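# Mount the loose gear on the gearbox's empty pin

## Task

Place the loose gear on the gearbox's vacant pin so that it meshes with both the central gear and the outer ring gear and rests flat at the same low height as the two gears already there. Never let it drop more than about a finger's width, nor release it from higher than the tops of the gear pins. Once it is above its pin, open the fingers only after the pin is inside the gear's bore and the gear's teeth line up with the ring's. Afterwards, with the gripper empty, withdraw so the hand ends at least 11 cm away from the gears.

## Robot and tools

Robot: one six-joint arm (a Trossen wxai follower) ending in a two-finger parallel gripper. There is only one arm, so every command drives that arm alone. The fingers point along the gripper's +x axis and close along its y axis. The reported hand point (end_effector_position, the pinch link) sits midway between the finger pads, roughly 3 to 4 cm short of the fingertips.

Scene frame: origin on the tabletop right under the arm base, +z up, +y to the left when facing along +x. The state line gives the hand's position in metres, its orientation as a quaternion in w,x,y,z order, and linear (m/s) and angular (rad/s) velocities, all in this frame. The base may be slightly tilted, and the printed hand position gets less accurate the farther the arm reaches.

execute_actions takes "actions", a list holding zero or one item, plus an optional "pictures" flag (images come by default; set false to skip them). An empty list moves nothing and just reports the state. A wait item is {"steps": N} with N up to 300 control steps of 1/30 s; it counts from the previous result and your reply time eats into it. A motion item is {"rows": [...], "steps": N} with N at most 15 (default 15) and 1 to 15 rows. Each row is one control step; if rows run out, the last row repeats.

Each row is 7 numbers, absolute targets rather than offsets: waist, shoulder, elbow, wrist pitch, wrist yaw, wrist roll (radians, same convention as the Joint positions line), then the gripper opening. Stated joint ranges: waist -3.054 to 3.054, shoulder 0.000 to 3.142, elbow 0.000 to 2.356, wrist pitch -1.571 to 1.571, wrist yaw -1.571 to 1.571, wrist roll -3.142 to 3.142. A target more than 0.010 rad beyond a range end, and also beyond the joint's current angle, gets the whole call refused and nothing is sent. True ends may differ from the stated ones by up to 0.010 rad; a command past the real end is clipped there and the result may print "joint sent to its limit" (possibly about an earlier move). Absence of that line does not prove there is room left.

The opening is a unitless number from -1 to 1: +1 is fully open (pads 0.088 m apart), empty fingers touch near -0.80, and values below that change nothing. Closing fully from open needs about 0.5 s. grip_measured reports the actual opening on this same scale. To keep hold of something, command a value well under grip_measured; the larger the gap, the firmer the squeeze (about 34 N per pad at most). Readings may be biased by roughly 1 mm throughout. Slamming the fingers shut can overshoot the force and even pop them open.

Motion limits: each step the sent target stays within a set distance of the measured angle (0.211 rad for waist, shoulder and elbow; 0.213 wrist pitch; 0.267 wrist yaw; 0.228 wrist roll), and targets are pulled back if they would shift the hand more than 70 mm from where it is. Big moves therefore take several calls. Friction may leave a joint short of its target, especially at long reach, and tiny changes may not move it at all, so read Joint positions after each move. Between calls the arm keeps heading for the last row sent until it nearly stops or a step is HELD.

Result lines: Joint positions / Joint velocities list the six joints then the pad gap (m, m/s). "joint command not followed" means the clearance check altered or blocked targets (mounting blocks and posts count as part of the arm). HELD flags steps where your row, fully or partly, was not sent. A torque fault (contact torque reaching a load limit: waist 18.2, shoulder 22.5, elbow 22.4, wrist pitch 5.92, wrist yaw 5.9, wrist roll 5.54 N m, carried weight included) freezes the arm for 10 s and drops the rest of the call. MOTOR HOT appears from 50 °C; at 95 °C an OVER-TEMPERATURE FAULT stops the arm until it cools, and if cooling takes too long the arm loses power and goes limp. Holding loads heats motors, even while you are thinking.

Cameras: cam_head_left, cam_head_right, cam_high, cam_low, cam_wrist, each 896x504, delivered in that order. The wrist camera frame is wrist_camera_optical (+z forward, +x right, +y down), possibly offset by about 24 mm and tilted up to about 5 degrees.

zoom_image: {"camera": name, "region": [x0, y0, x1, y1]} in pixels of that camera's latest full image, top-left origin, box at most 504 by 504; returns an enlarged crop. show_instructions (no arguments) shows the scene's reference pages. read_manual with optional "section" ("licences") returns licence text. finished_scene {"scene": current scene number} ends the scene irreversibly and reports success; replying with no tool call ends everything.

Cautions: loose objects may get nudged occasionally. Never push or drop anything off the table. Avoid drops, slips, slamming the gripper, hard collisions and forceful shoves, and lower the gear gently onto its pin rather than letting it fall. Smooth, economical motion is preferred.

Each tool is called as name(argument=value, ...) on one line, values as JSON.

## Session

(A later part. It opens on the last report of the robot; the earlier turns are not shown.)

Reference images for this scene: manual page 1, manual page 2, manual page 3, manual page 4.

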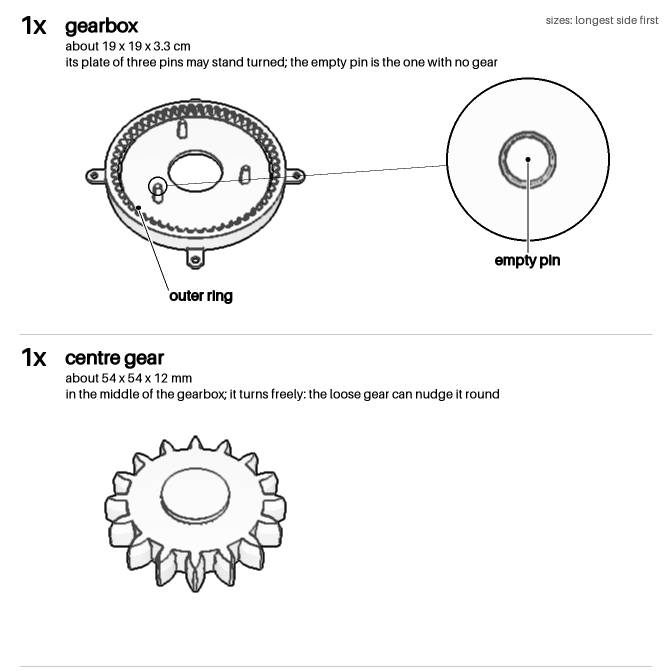

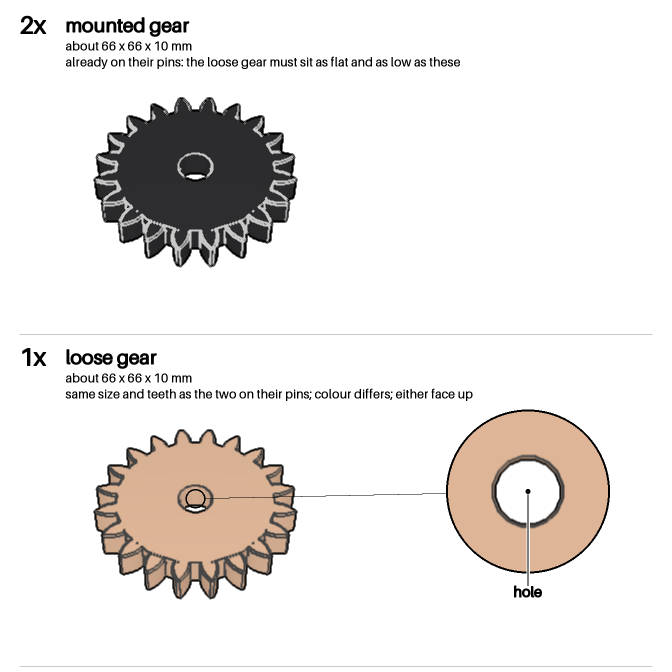

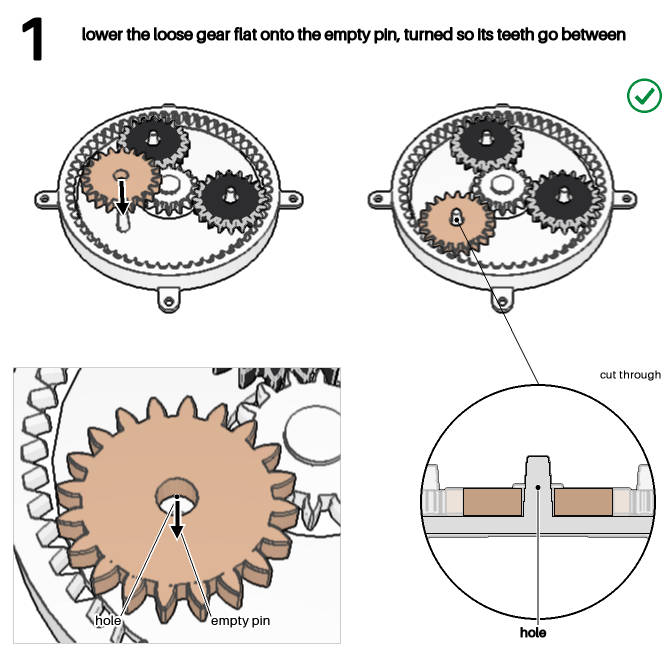

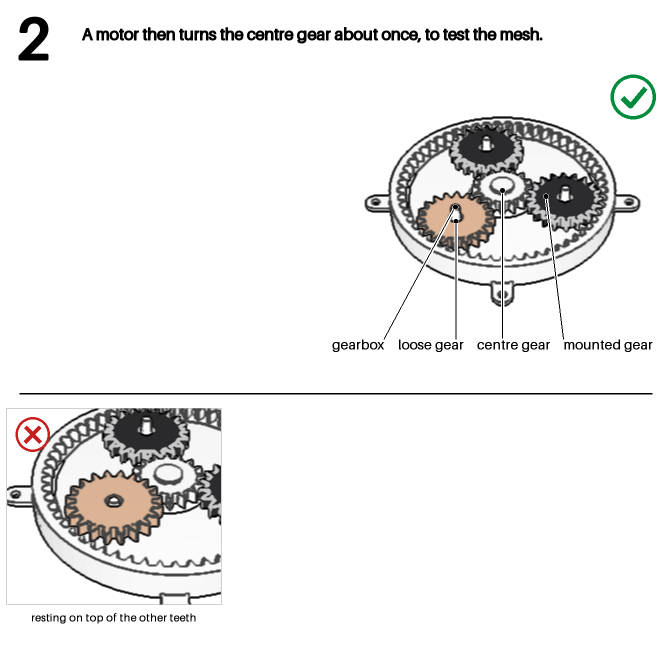

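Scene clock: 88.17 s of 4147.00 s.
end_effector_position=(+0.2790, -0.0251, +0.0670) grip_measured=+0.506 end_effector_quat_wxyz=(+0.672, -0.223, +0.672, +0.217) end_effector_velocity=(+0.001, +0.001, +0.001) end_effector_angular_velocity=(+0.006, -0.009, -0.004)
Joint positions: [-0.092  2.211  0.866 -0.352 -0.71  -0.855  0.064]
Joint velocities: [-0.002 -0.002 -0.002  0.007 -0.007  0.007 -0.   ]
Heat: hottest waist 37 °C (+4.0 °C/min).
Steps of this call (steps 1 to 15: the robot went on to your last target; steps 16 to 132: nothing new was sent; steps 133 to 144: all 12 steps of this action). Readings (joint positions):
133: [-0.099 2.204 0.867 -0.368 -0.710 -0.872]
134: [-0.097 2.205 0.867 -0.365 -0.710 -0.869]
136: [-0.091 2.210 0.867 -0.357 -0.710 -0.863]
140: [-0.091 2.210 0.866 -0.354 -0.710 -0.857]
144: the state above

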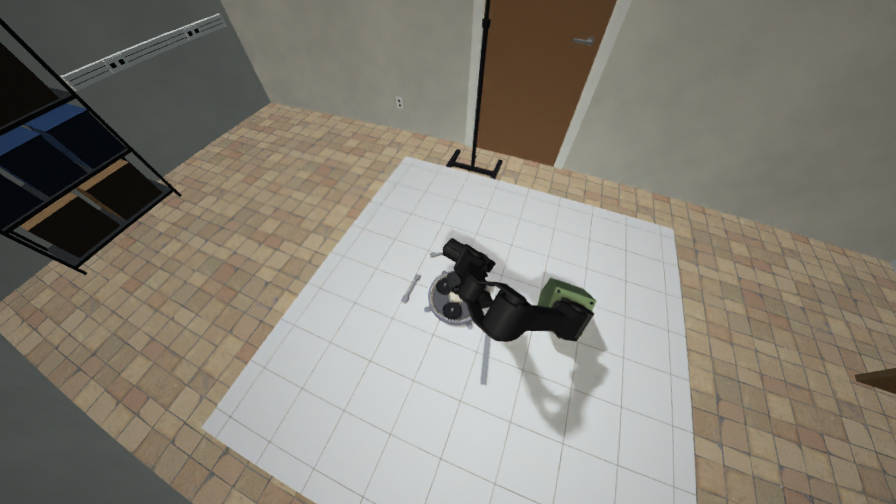

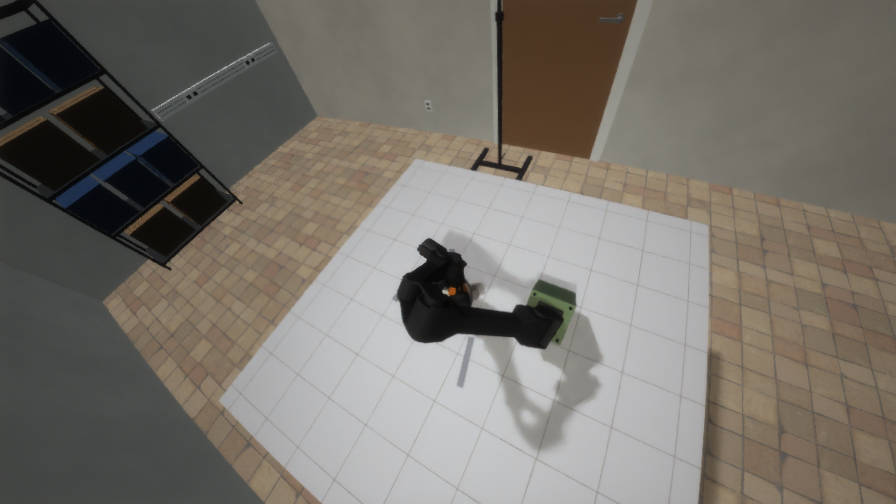

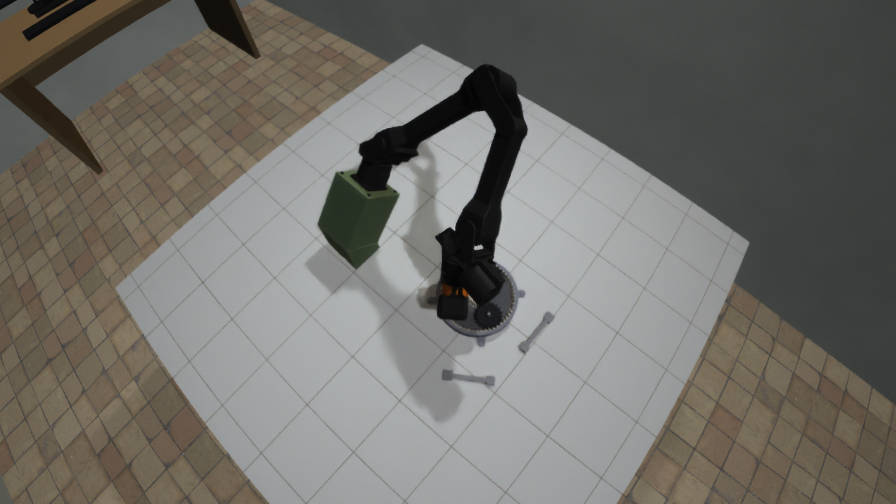

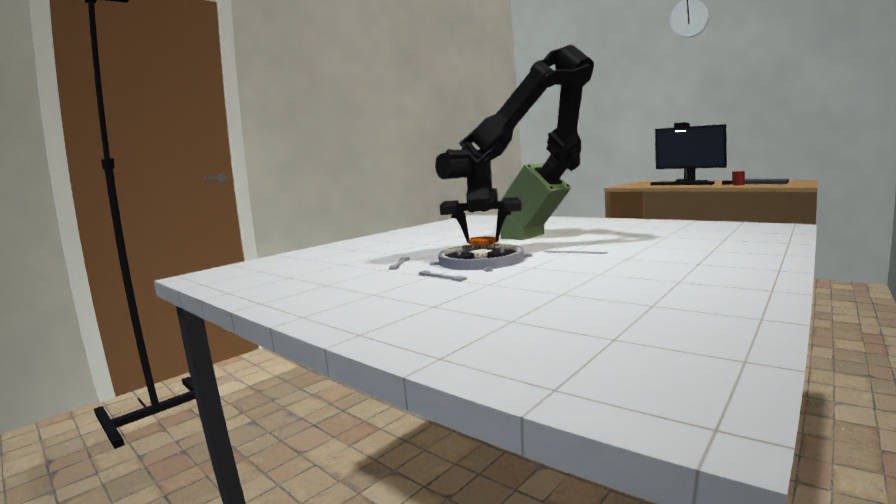

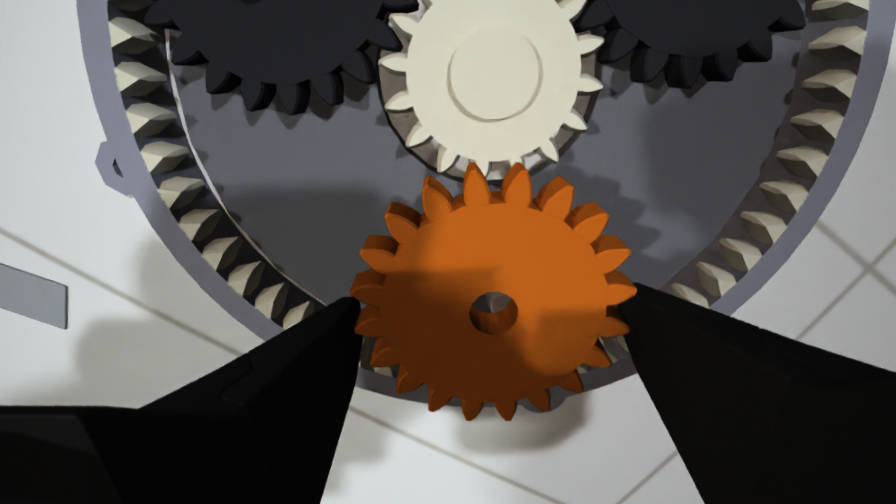

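execute_actions(actions=[{"rows":[[-0.082,2.236,0.858,-0.338,-0.713,-0.85,0.15],[-0.078,2.244,0.855,-0.328,-0.713,-0.845,0.15]],"steps":12}])

zoom_image(camera="cam_wrist", region=[346,30,746,430])

zoom_image(camera="cam_low", region=[420,190,560,280])

Scene clock: 92.80 s of 4147.00 s.
end_effector_position=(+0.2806, -0.0284, +0.0662) grip_measured=+0.507 end_effector_quat_wxyz=(+0.675, -0.225, +0.669, +0.213) end_effector_velocity=(-0.002, -0.003, -0.000) end_effector_angular_velocity=(+0.008, -0.004, -0.006)
Joint positions: [-0.097  2.218  0.864 -0.333 -0.707 -0.849  0.064]
Joint velocities: [-0.012  0.007 -0.007  0.007 -0.007 -0.007 -0.001]
Heat: hottest waist 36 °C (+2.0 °C/min).
Steps of this call (steps 1 to 15: the robot went on to your last target; steps 16 to 127: nothing new was sent; steps 128 to 139: all 12 steps of this action). Readings (joint positions):
128: [-0.093 2.213 0.865 -0.345 -0.708 -0.854]
129: [-0.093 2.214 0.865 -0.345 -0.708 -0.853]
131: [-0.094 2.215 0.864 -0.342 -0.709 -0.852]
135: [-0.096 2.218 0.864 -0.335 -0.707 -0.850]
139: the state above

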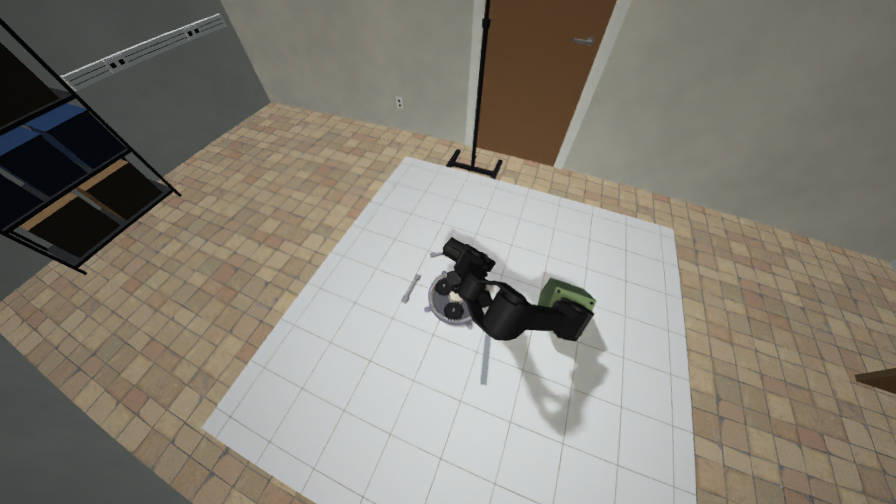

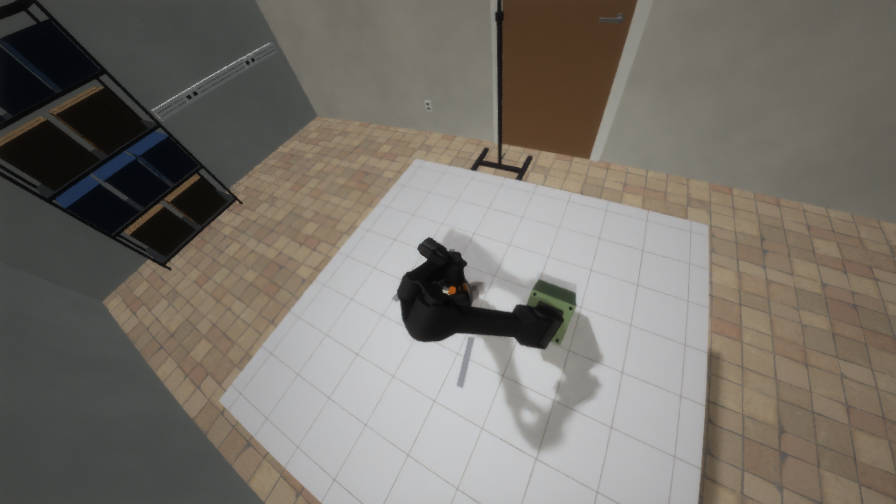

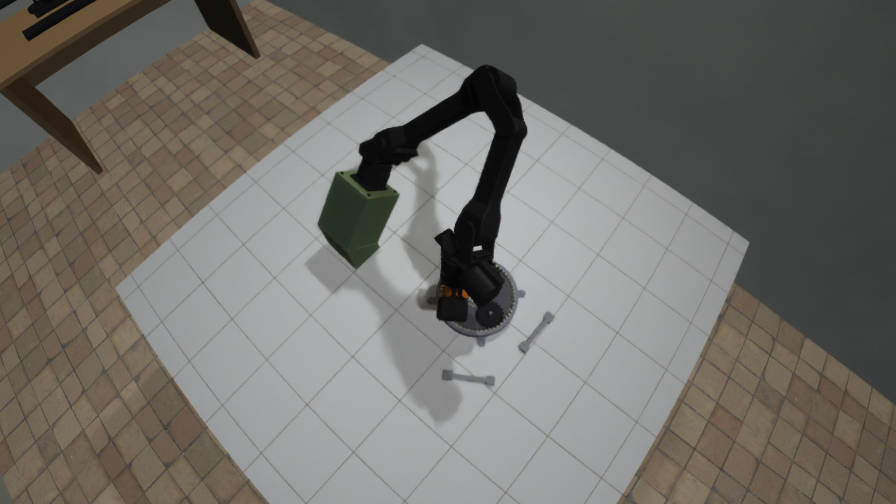

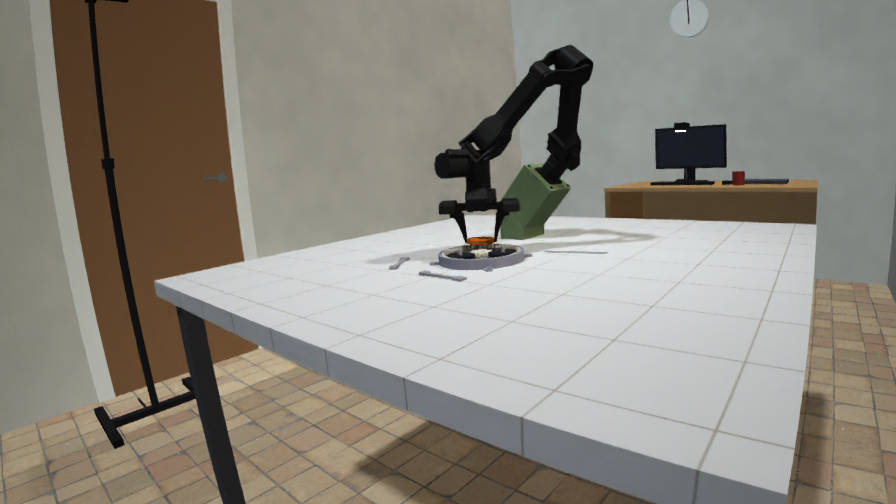

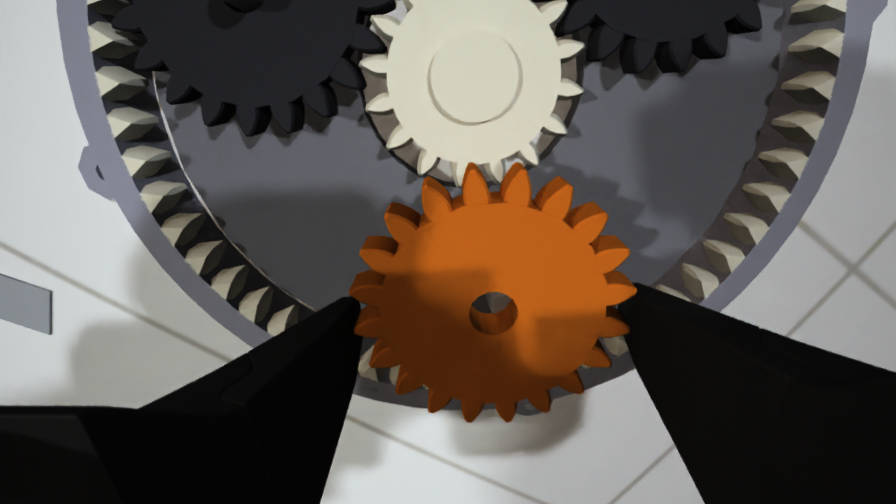

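Region (346, 30, 746, 430) of cam_wrist's 896x504 image, scaled by 1.260, with more detail than that image has.

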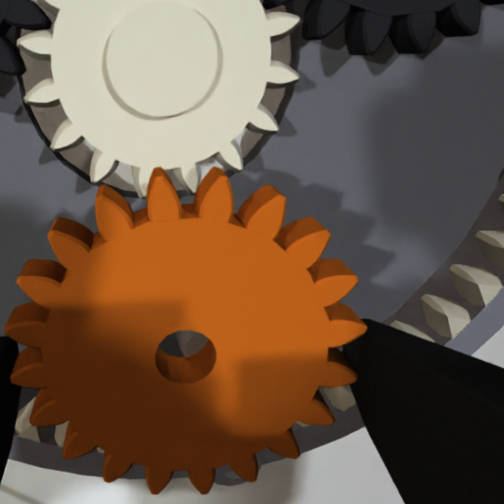

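Region (420, 190, 560, 280) of cam_low's 896x504 image, scaled by 3.600, with more detail than that image has; it fills the top 324 rows of this view, and the rest is white.

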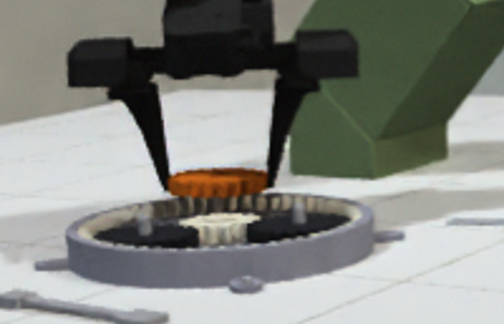

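execute_actions(actions=[{"rows":[[-0.097,2.2,0.864,-0.35,-0.713,-0.86,0.15],[-0.097,2.185,0.864,-0.37,-0.713,-0.87,0.15],[-0.097,2.185,0.864,-0.37,-0.713,-0.87,0.15],[-0.097,2.185,0.864,-0.37,-0.713,-0.87,0.15],[-0.097,2.185,0.864,-0.37,-0.713,-0.87,0.15],[-0.1,2.19,0.852,-0.37,-0.713,-0.875,0.15],[-0.1,2.2,0.848,-0.362,-0.713,-0.875,0.15]],"steps":15}])

zoom_image(camera="cam_wrist", region=[346,30,746,430])

Scene clock: 100.67 s of 4147.00 s.
end_effector_position=(+0.2738, -0.0249, +0.0671) grip_measured=+0.506 end_effector_quat_wxyz=(+0.669, -0.221, +0.675, +0.220) end_effector_velocity=(-0.006, +0.002, +0.000) end_effector_angular_velocity=(+0.012, +0.016, +0.002)
Joint positions: [-0.095  2.208  0.855 -0.361 -0.711 -0.87   0.064]
Joint velocities: [-0.002 -0.002 -0.007 -0.022 -0.007 -0.022  0.002]
Heat: hottest waist 36 °C (+1.0 °C/min).
Steps of this call (steps 1 to 15: the robot went on to your last target; steps 16 to 221: nothing new was sent; steps 222 to 236: all 15 steps of this action). Readings (joint positions):
222: [-0.098 2.220 0.864 -0.329 -0.709 -0.849]
223: [-0.098 2.218 0.864 -0.333 -0.710 -0.850]
225: [-0.096 2.213 0.864 -0.355 -0.710 -0.856]
229: [-0.095 2.208 0.861 -0.360 -0.710 -0.865]
236: the state above

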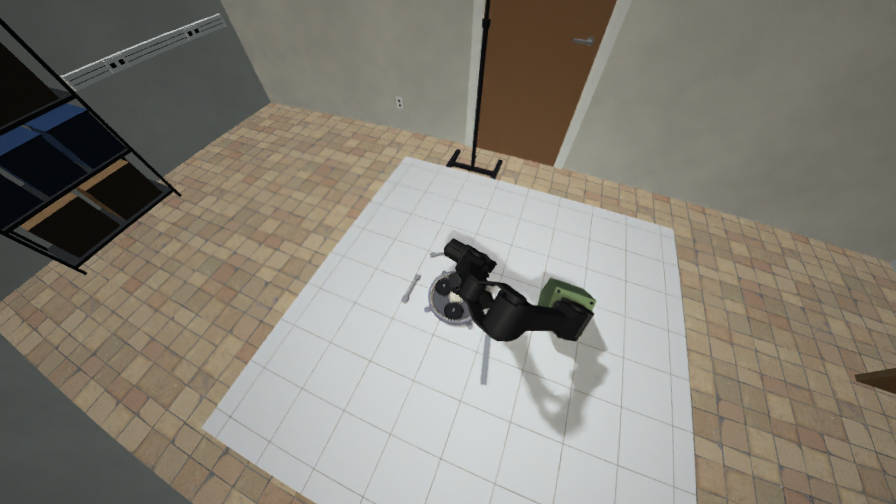

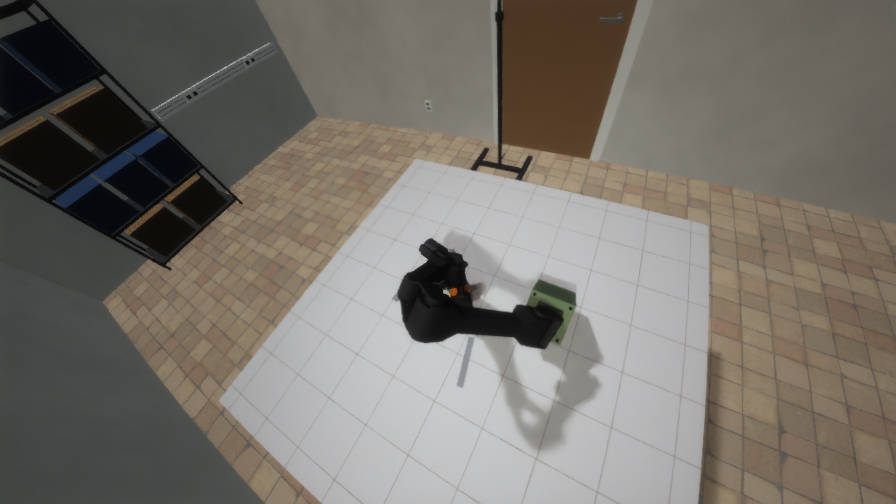

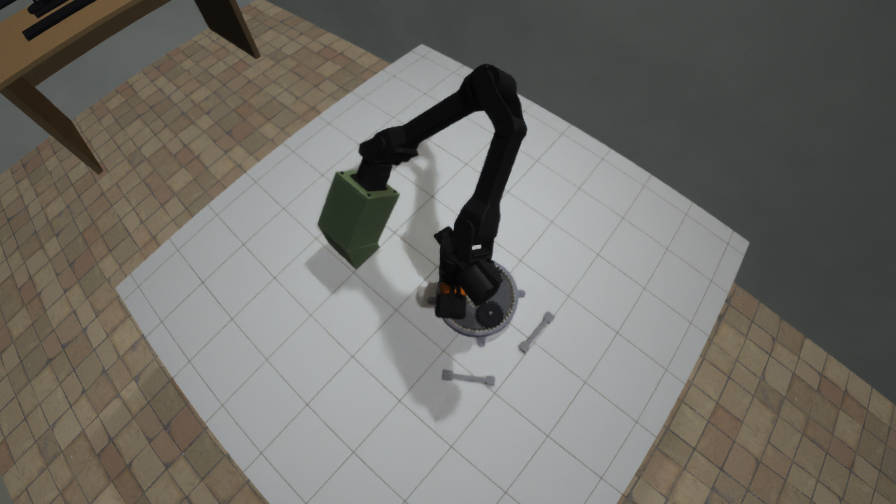

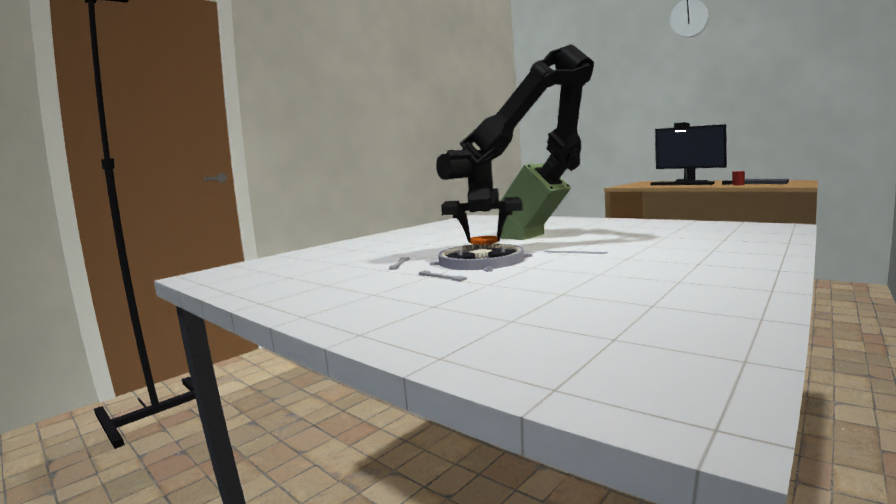

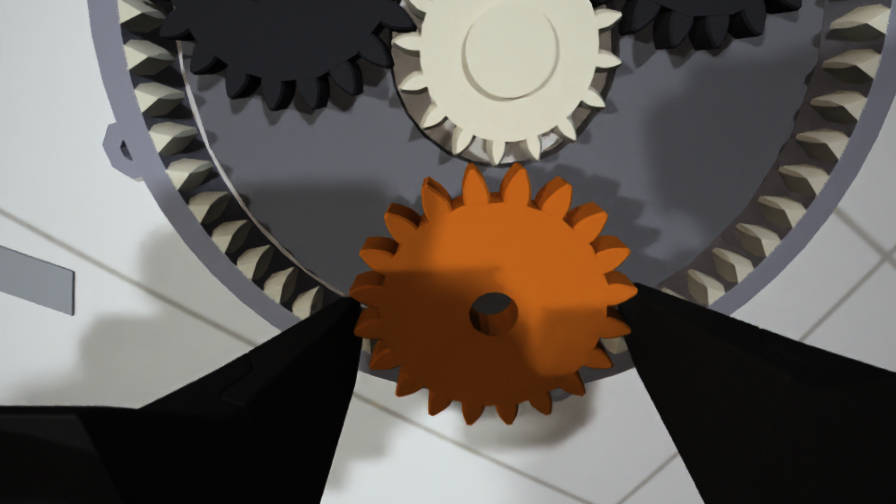

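Region (346, 30, 746, 430) of cam_wrist's 896x504 image, scaled by 1.260, with more detail than that image has.

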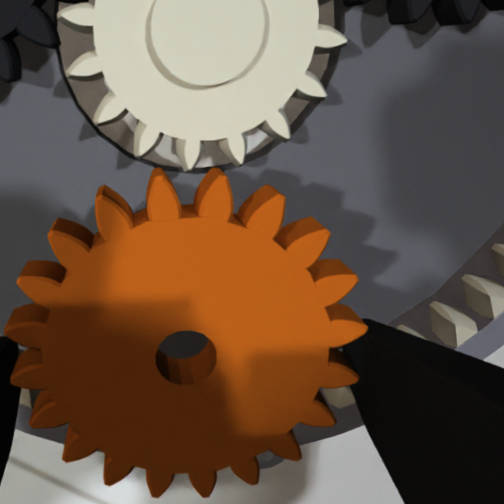

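execute_actions(actions=[{"rows":[[-0.105,2.2,0.87,-0.37,-0.713,-0.875,0.15]],"steps":10}])

zoom_image(camera="cam_wrist", region=[346,30,746,430])

Scene clock: 106.10 s of 4147.00 s.
end_effector_position=(+0.2760, -0.0253, +0.0687) grip_measured=+0.505 end_effector_quat_wxyz=(+0.670, -0.221, +0.674, +0.219) end_effector_velocity=(+0.001, +0.001, +0.001) end_effector_angular_velocity=(+0.008, -0.002, +0.004)
Joint positions: [-0.099  2.207  0.862 -0.368 -0.711 -0.871  0.064]
Joint velocities: [-0.002 -0.002  0.002 -0.007 -0.007 -0.007  0.   ]
Heat: hottest waist 36 °C (+1.0 °C/min).
Steps of this call (steps 1 to 15: the robot went on to your last target; steps 16 to 153: nothing new was sent; steps 154 to 163: all 10 steps of this action). Readings (joint positions):
154: [-0.096 2.207 0.853 -0.362 -0.711 -0.871]
155: [-0.097 2.207 0.854 -0.364 -0.711 -0.871]
157: [-0.098 2.207 0.856 -0.366 -0.711 -0.871]
161: [-0.099 2.207 0.861 -0.367 -0.711 -0.871]
163: the state above

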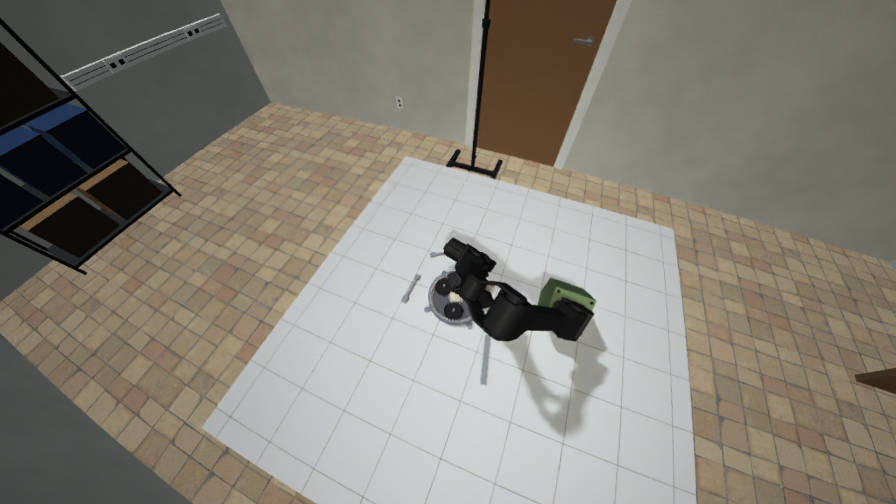

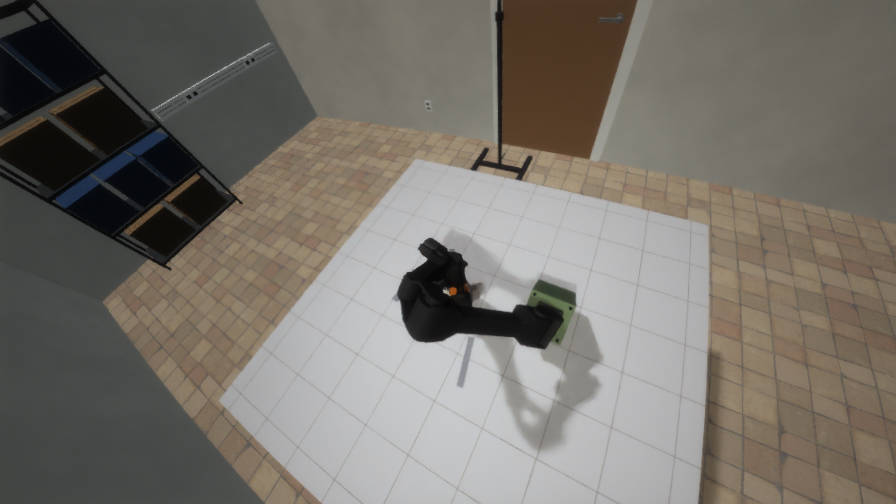

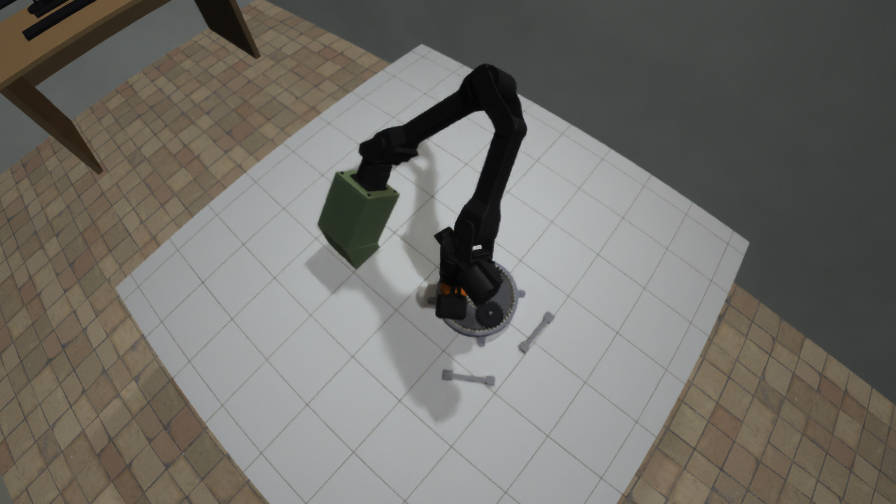

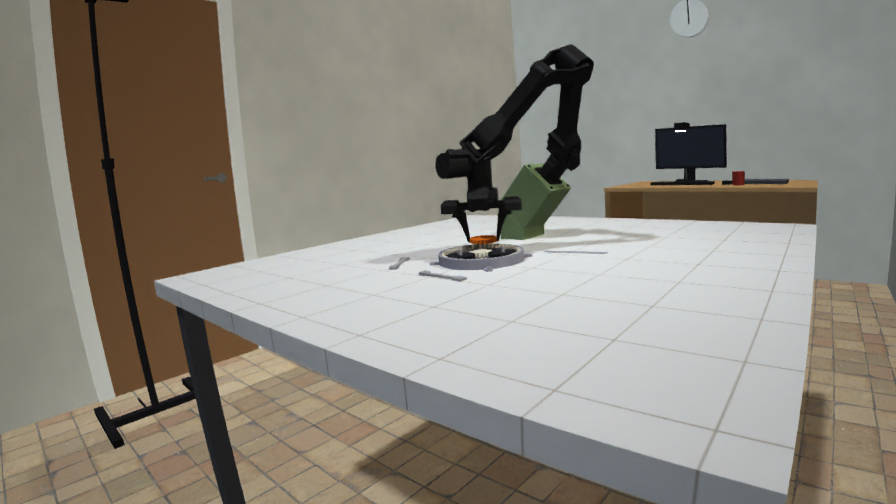

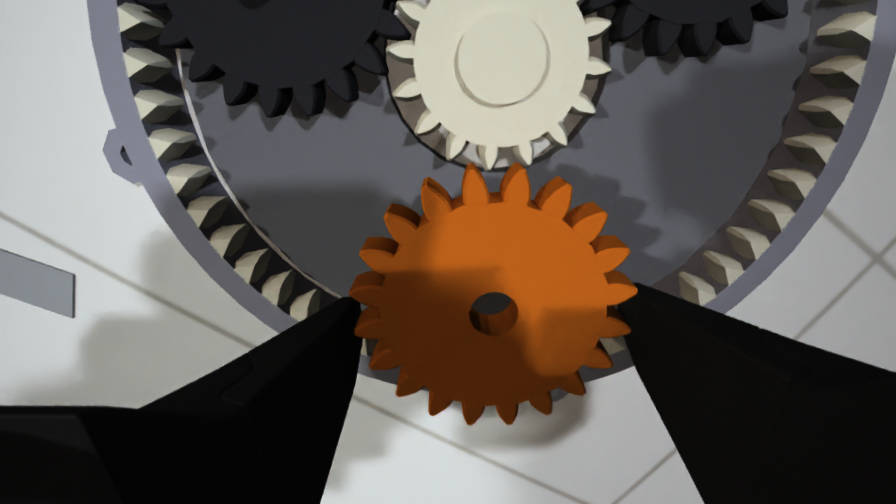

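Region (346, 30, 746, 430) of cam_wrist's 896x504 image, scaled by 1.260, with more detail than that image has.

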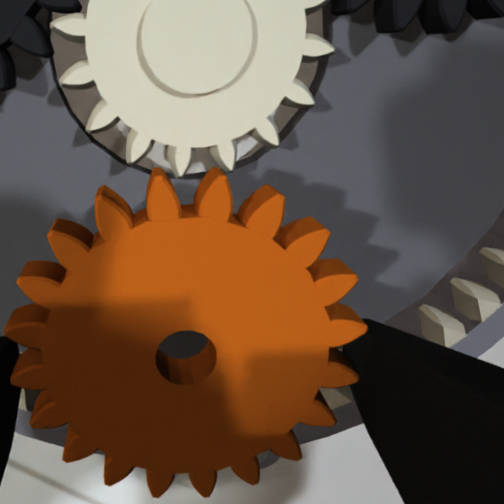

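execute_actions(actions=[{"rows":[[-0.1,2.22,0.87,-0.36,-0.713,-0.865,0.15],[-0.092,2.228,0.868,-0.35,-0.713,-0.86,0.15],[-0.086,2.236,0.866,-0.34,-0.713,-0.855,0.15],[-0.08,2.244,0.865,-0.33,-0.713,-0.85,0.15]],"steps":15}])

zoom_image(camera="cam_wrist", region=[346,30,746,430])

Scene clock: 109.87 s of 4147.00 s.
end_effector_position=(+0.2792, -0.0287, +0.0661) grip_measured=+0.506 end_effector_quat_wxyz=(+0.674, -0.223, +0.670, +0.214) end_effector_velocity=(+0.002, +0.002, +0.002) end_effector_angular_velocity=(+0.007, -0.005, -0.022)
Joint positions: [-0.099  2.22   0.863 -0.337 -0.708 -0.855  0.064]
Joint velocities: [-0.002 -0.007  0.002 -0.007 -0.007  0.022 -0.   ]
Heat: hottest waist 36 °C (+1.0 °C/min).
Steps of this call (steps 1 to 15: the robot went on to your last target; steps 16 to 98: nothing new was sent; steps 99 to 113: all 15 steps of this action). Readings (joint positions):
99: [-0.100 2.207 0.863 -0.368 -0.711 -0.871]
100: [-0.100 2.207 0.863 -0.366 -0.711 -0.871]
102: [-0.096 2.214 0.863 -0.352 -0.711 -0.867]
106: [-0.097 2.218 0.863 -0.345 -0.710 -0.858]
113: the state above

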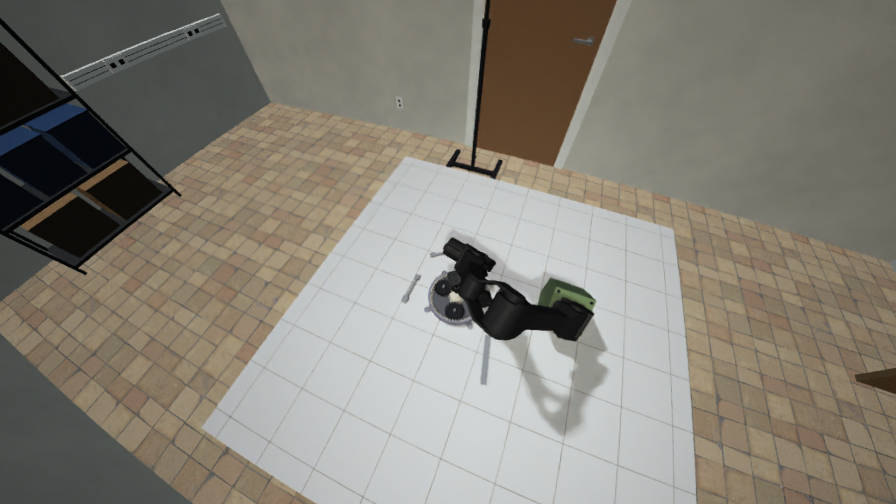

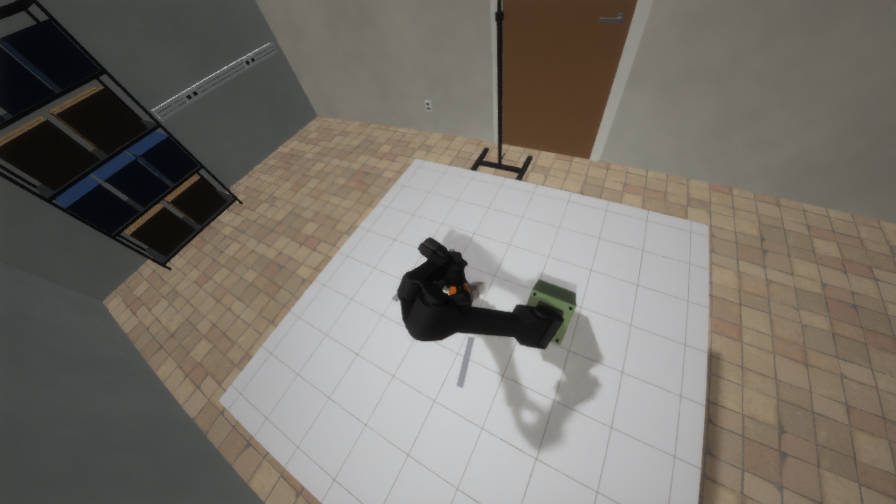

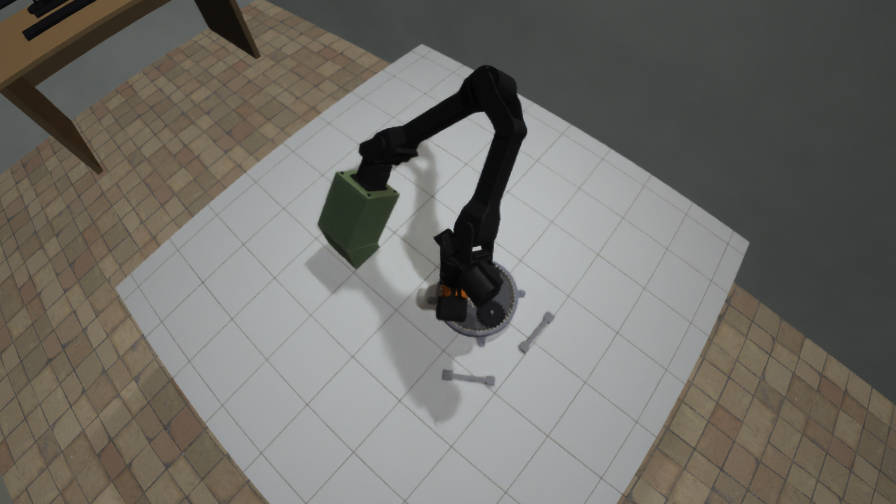

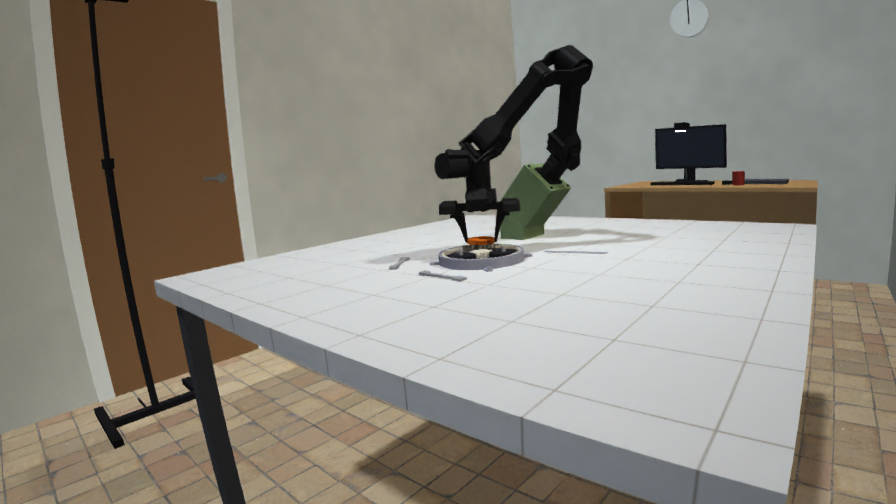

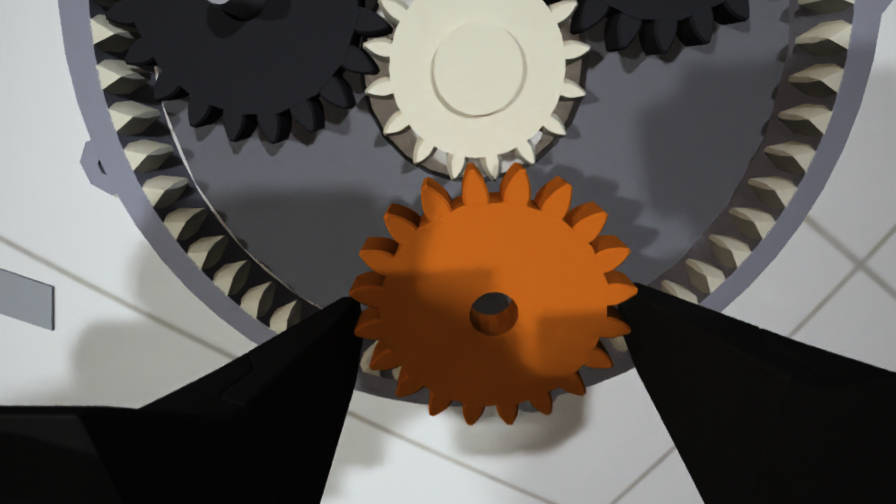

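Region (346, 30, 746, 430) of cam_wrist's 896x504 image, scaled by 1.260, with more detail than that image has.

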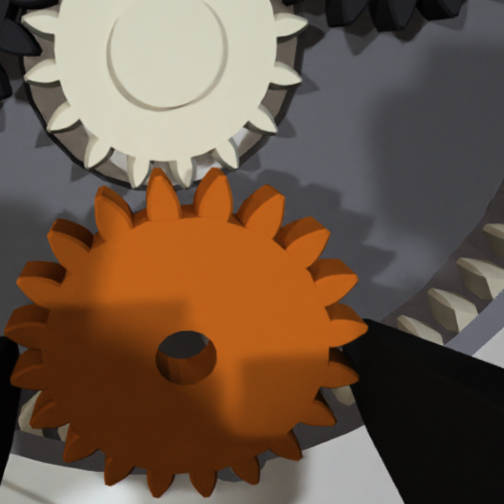

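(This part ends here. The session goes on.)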